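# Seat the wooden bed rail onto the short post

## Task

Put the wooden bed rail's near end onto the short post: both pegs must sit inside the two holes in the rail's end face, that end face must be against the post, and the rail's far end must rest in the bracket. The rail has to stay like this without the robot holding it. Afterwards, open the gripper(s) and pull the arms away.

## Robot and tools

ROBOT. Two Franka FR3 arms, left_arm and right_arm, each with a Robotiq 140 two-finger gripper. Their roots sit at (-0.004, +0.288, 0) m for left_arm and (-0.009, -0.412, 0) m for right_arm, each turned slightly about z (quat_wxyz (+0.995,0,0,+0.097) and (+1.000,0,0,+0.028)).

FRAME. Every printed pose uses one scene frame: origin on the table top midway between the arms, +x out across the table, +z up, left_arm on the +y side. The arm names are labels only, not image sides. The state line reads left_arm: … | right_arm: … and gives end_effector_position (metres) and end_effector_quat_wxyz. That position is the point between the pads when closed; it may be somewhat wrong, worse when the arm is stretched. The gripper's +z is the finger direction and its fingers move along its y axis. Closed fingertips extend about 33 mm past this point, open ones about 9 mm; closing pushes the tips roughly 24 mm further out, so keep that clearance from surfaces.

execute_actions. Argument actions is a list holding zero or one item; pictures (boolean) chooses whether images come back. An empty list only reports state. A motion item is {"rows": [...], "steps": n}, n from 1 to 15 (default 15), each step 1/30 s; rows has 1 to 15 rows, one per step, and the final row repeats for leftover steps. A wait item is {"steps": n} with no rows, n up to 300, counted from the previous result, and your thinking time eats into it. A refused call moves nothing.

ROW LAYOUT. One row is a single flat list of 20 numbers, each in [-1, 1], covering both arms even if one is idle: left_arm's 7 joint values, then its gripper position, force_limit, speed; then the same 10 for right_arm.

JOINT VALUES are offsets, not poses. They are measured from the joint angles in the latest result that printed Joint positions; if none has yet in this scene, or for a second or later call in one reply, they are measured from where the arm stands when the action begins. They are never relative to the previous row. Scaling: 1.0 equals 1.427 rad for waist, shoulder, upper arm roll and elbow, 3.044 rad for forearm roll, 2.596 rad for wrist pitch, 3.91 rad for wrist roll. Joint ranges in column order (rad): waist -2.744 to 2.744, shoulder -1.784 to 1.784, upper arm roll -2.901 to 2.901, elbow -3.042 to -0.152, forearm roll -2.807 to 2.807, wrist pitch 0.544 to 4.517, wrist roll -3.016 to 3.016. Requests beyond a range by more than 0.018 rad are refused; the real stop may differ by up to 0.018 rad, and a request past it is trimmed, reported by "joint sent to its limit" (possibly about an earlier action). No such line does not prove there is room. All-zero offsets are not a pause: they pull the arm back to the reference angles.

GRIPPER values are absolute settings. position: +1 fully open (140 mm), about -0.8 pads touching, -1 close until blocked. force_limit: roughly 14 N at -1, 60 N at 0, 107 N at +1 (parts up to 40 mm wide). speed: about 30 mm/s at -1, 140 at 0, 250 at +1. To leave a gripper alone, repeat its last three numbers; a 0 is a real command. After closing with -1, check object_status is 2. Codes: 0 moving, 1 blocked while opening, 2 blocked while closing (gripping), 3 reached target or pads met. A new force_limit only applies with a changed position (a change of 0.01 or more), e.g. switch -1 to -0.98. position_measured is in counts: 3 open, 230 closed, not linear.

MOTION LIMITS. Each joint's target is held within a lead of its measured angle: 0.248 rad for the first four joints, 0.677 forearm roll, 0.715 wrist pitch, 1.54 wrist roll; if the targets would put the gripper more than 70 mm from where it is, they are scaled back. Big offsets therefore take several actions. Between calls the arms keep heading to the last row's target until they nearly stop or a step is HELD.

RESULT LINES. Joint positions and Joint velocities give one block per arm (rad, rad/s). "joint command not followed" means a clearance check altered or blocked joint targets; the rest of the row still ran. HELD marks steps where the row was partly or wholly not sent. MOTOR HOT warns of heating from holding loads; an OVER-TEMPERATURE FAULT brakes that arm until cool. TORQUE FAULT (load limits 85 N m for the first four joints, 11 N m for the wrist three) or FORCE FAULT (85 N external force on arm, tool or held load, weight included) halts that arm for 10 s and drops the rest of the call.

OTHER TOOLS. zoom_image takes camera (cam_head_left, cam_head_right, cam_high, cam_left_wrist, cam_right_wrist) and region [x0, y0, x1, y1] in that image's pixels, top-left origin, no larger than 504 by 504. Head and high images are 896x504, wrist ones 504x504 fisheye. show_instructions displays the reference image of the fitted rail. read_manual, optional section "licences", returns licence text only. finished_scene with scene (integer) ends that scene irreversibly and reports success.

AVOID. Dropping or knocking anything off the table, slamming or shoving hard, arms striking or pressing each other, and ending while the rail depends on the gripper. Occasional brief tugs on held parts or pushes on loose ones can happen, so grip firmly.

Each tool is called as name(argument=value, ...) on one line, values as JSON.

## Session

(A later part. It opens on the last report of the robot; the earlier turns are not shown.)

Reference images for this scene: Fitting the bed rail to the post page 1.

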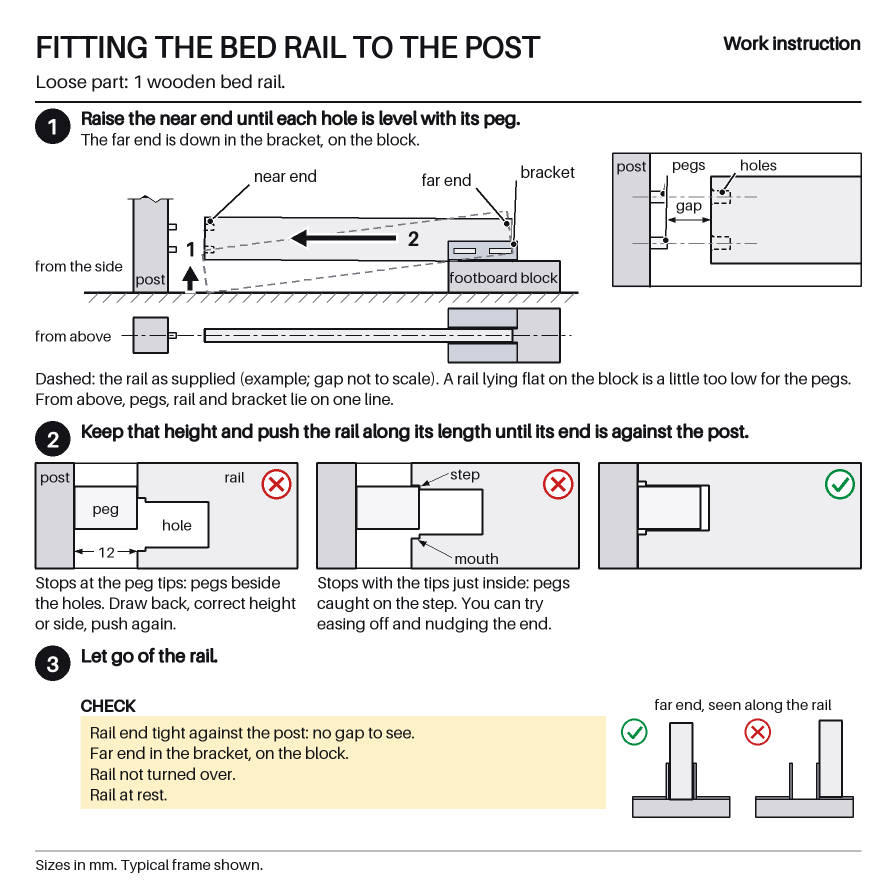

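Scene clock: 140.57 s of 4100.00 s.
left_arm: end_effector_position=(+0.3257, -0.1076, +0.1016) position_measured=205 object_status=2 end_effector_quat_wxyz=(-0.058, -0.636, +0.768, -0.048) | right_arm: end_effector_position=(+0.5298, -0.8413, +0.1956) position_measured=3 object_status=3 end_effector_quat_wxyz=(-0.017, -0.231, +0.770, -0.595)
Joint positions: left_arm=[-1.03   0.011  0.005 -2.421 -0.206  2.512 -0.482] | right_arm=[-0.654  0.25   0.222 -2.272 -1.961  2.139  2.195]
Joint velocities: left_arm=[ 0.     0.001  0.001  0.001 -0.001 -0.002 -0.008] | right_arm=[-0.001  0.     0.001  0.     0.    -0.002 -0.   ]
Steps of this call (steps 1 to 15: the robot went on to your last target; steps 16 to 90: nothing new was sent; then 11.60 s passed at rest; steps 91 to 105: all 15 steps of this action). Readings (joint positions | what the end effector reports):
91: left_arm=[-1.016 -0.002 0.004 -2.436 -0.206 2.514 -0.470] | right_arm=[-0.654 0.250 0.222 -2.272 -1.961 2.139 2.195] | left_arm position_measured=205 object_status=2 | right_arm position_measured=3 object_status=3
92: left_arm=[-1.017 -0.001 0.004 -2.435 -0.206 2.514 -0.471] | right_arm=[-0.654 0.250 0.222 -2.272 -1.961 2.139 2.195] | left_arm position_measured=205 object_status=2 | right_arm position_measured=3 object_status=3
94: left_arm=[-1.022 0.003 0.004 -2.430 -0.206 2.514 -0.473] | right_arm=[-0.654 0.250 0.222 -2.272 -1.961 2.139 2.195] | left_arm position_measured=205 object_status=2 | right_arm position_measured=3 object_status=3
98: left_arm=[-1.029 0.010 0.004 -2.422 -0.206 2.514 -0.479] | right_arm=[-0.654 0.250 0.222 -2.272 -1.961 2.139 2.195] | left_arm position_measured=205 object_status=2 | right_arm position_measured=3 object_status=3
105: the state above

execute_actions(actions=[{"rows":[[0,0,0,0,0,0,0,0.3,-0.3,0,0,0,0,0,0,0,0,1,0,0]]}], pictures=false)

execute_actions(actions=[{"rows":[[0.01,-0.03,0,0,0,-0.03,0,0.3,-0.3,0,0,0,0,0,0,0,0,1,0,0],[0.02,-0.06,0,0,0,-0.05,0,0.3,-0.3,0,0,0,0,0,0,0,0,1,0,0],[0.03,-0.09,0,0,0,-0.07,0,0.3,-0.3,0,0,0,0,0,0,0,0,1,0,0],[0.04,-0.13,0,0,0,-0.09,0,0.3,-0.3,0,0,0,0,0,0,0,0,1,0,0],[0.05,-0.17,0,0,0,-0.11,0,0.3,-0.3,0,0,0,0,0,0,0,0,1,0,0],[0.06,-0.22,0,0,0,-0.13,0,0.3,-0.3,0,0,0,0,0,0,0,0,1,0,0],[0.08,-0.3,0,0,0,-0.16,0,0.3,-0.3,0,0,0,0,0,0,0,0,1,0,0]]}])

zoom_image(camera="cam_head_left", region=[310,280,550,360])

Scene clock: 152.57 s of 4100.00 s.
left_arm: end_effector_position=(+0.3256, -0.1075, +0.1016) position_measured=100 object_status=0 end_effector_quat_wxyz=(-0.058, -0.637, +0.767, -0.048) | right_arm: end_effector_position=(+0.5298, -0.8413, +0.1956) position_measured=3 object_status=3 end_effector_quat_wxyz=(-0.017, -0.231, +0.770, -0.595)
Joint positions: left_arm=[-1.03   0.011  0.005 -2.421 -0.206  2.512 -0.483] | right_arm=[-0.654  0.25   0.222 -2.272 -1.961  2.139  2.195]
Joint velocities: left_arm=[ 0.     0.     0.001 -0.    -0.001  0.     0.001] | right_arm=[-0.001  0.    -0.001 -0.     0.001 -0.001 -0.001]
Steps of this call (steps 1 to 15: the robot went on to your last target; steps 16 to 90: nothing new was sent; then 8.50 s passed at rest; steps 91 to 105: all 15 steps of this action). Readings (joint positions | what the end effector reports):
91: left_arm=[-1.030 0.011 0.005 -2.421 -0.206 2.512 -0.483] | right_arm=[-0.654 0.250 0.222 -2.272 -1.961 2.139 2.195] | left_arm position_measured=205 object_status=0 | right_arm position_measured=3 object_status=3
92: left_arm=[-1.030 0.011 0.005 -2.421 -0.206 2.512 -0.483] | right_arm=[-0.654 0.250 0.222 -2.272 -1.961 2.139 2.195] | left_arm position_measured=204 object_status=0 | right_arm position_measured=3 object_status=3
94: left_arm=[-1.030 0.011 0.005 -2.421 -0.206 2.512 -0.483] | right_arm=[-0.654 0.250 0.222 -2.272 -1.961 2.139 2.195] | left_arm position_measured=184 object_status=0 | right_arm position_measured=3 object_status=3
98: left_arm=[-1.030 0.011 0.005 -2.421 -0.206 2.512 -0.483] | right_arm=[-0.654 0.250 0.222 -2.272 -1.961 2.139 2.195] | left_arm position_measured=154 object_status=0 | right_arm position_measured=3 object_status=3
105: the state above

Scene clock: 153.07 s of 4100.00 s.
left_arm: end_effector_position=(+0.3212, -0.0543, +0.2775) position_measured=91 object_status=3 end_effector_quat_wxyz=(-0.075, -0.654, +0.747, -0.095) | right_arm: end_effector_position=(+0.5298, -0.8413, +0.1956) position_measured=3 object_status=3 end_effector_quat_wxyz=(-0.017, -0.231, +0.770, -0.595)
Joint positions: left_arm=[-0.917 -0.421  0.007 -2.413 -0.206  2.151 -0.483] | right_arm=[-0.654  0.25   0.222 -2.272 -1.961  2.139  2.195]
Joint velocities: left_arm=[ 0.007  0.007 -0.006 -0.059  0.    -0.31   0.   ] | right_arm=[-0.001 -0.001  0.    -0.002  0.     0.    -0.   ]
Steps of this call (steps 1 to 15: all 15 steps of this action). Readings (joint positions | what the end effector reports):
1: left_arm=[-1.027 0.006 0.004 -2.422 -0.206 2.499 -0.483] | right_arm=[-0.654 0.250 0.222 -2.272 -1.961 2.139 2.195] | left_arm position_measured=93 object_status=0 | right_arm position_measured=3 object_status=3
2: left_arm=[-1.022 -0.010 0.003 -2.424 -0.206 2.478 -0.483] | right_arm=[-0.654 0.250 0.222 -2.272 -1.961 2.139 2.195] | left_arm position_measured=91 object_status=0 | right_arm position_measured=3 object_status=3
4: left_arm=[-1.002 -0.070 0.002 -2.428 -0.206 2.420 -0.483] | right_arm=[-0.654 0.250 0.222 -2.272 -1.961 2.139 2.195] | left_arm position_measured=91 object_status=0 | right_arm position_measured=3 object_status=3
8: left_arm=[-0.951 -0.267 0.004 -2.425 -0.206 2.290 -0.483] | right_arm=[-0.654 0.250 0.222 -2.272 -1.961 2.139 2.195] | left_arm position_measured=91 object_status=3 | right_arm position_measured=3 object_status=3
15: the state above

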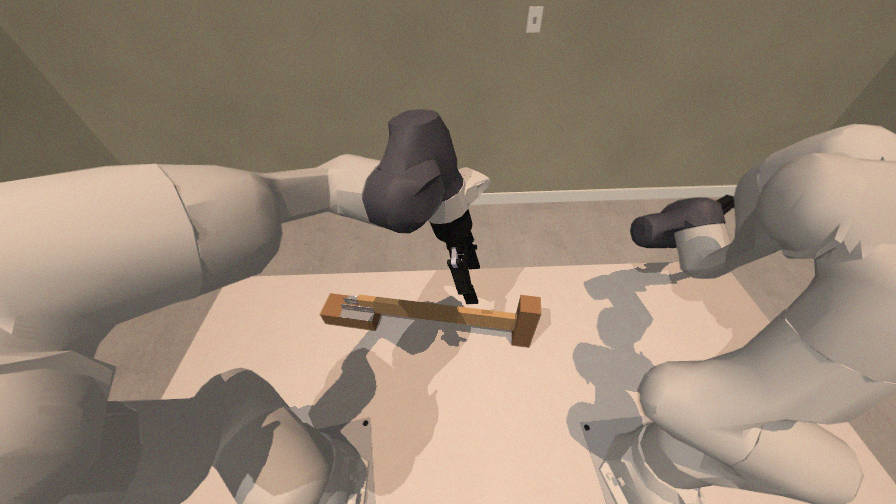

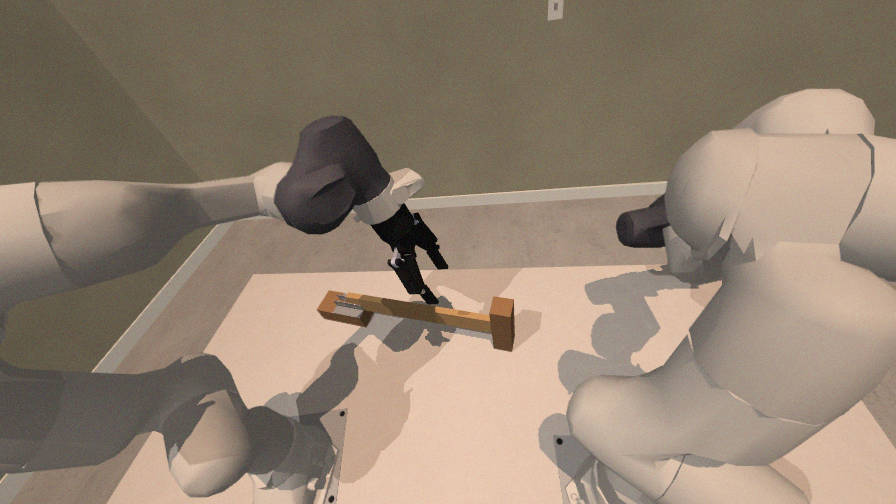

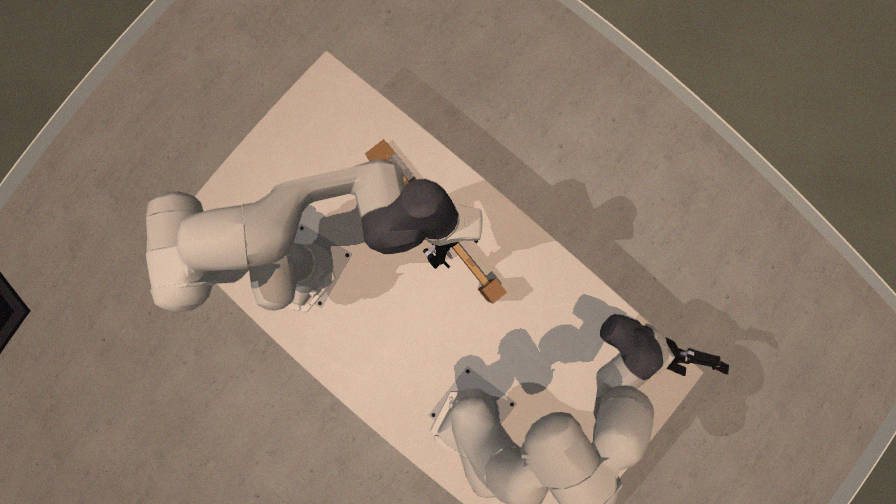

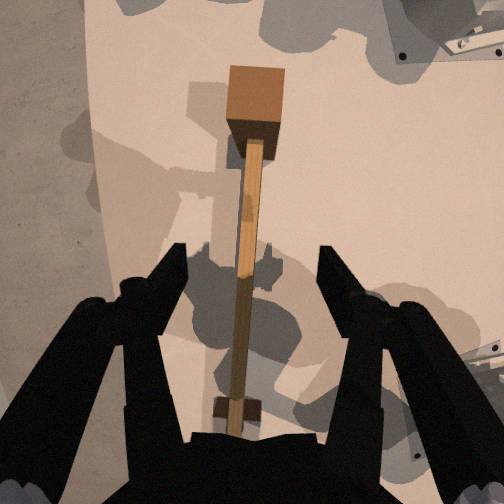

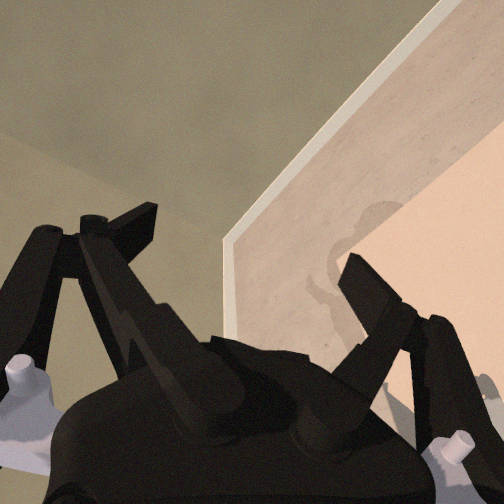

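Region (310, 280, 550, 360) of cam_head_left's 896x504 image, scaled by 2.100, with more detail than that image has.

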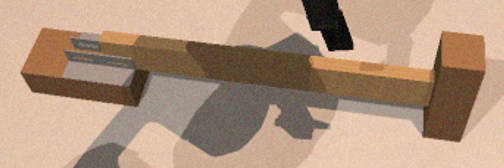

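finished_scene(scene=2)

The scene is finished: the task was done.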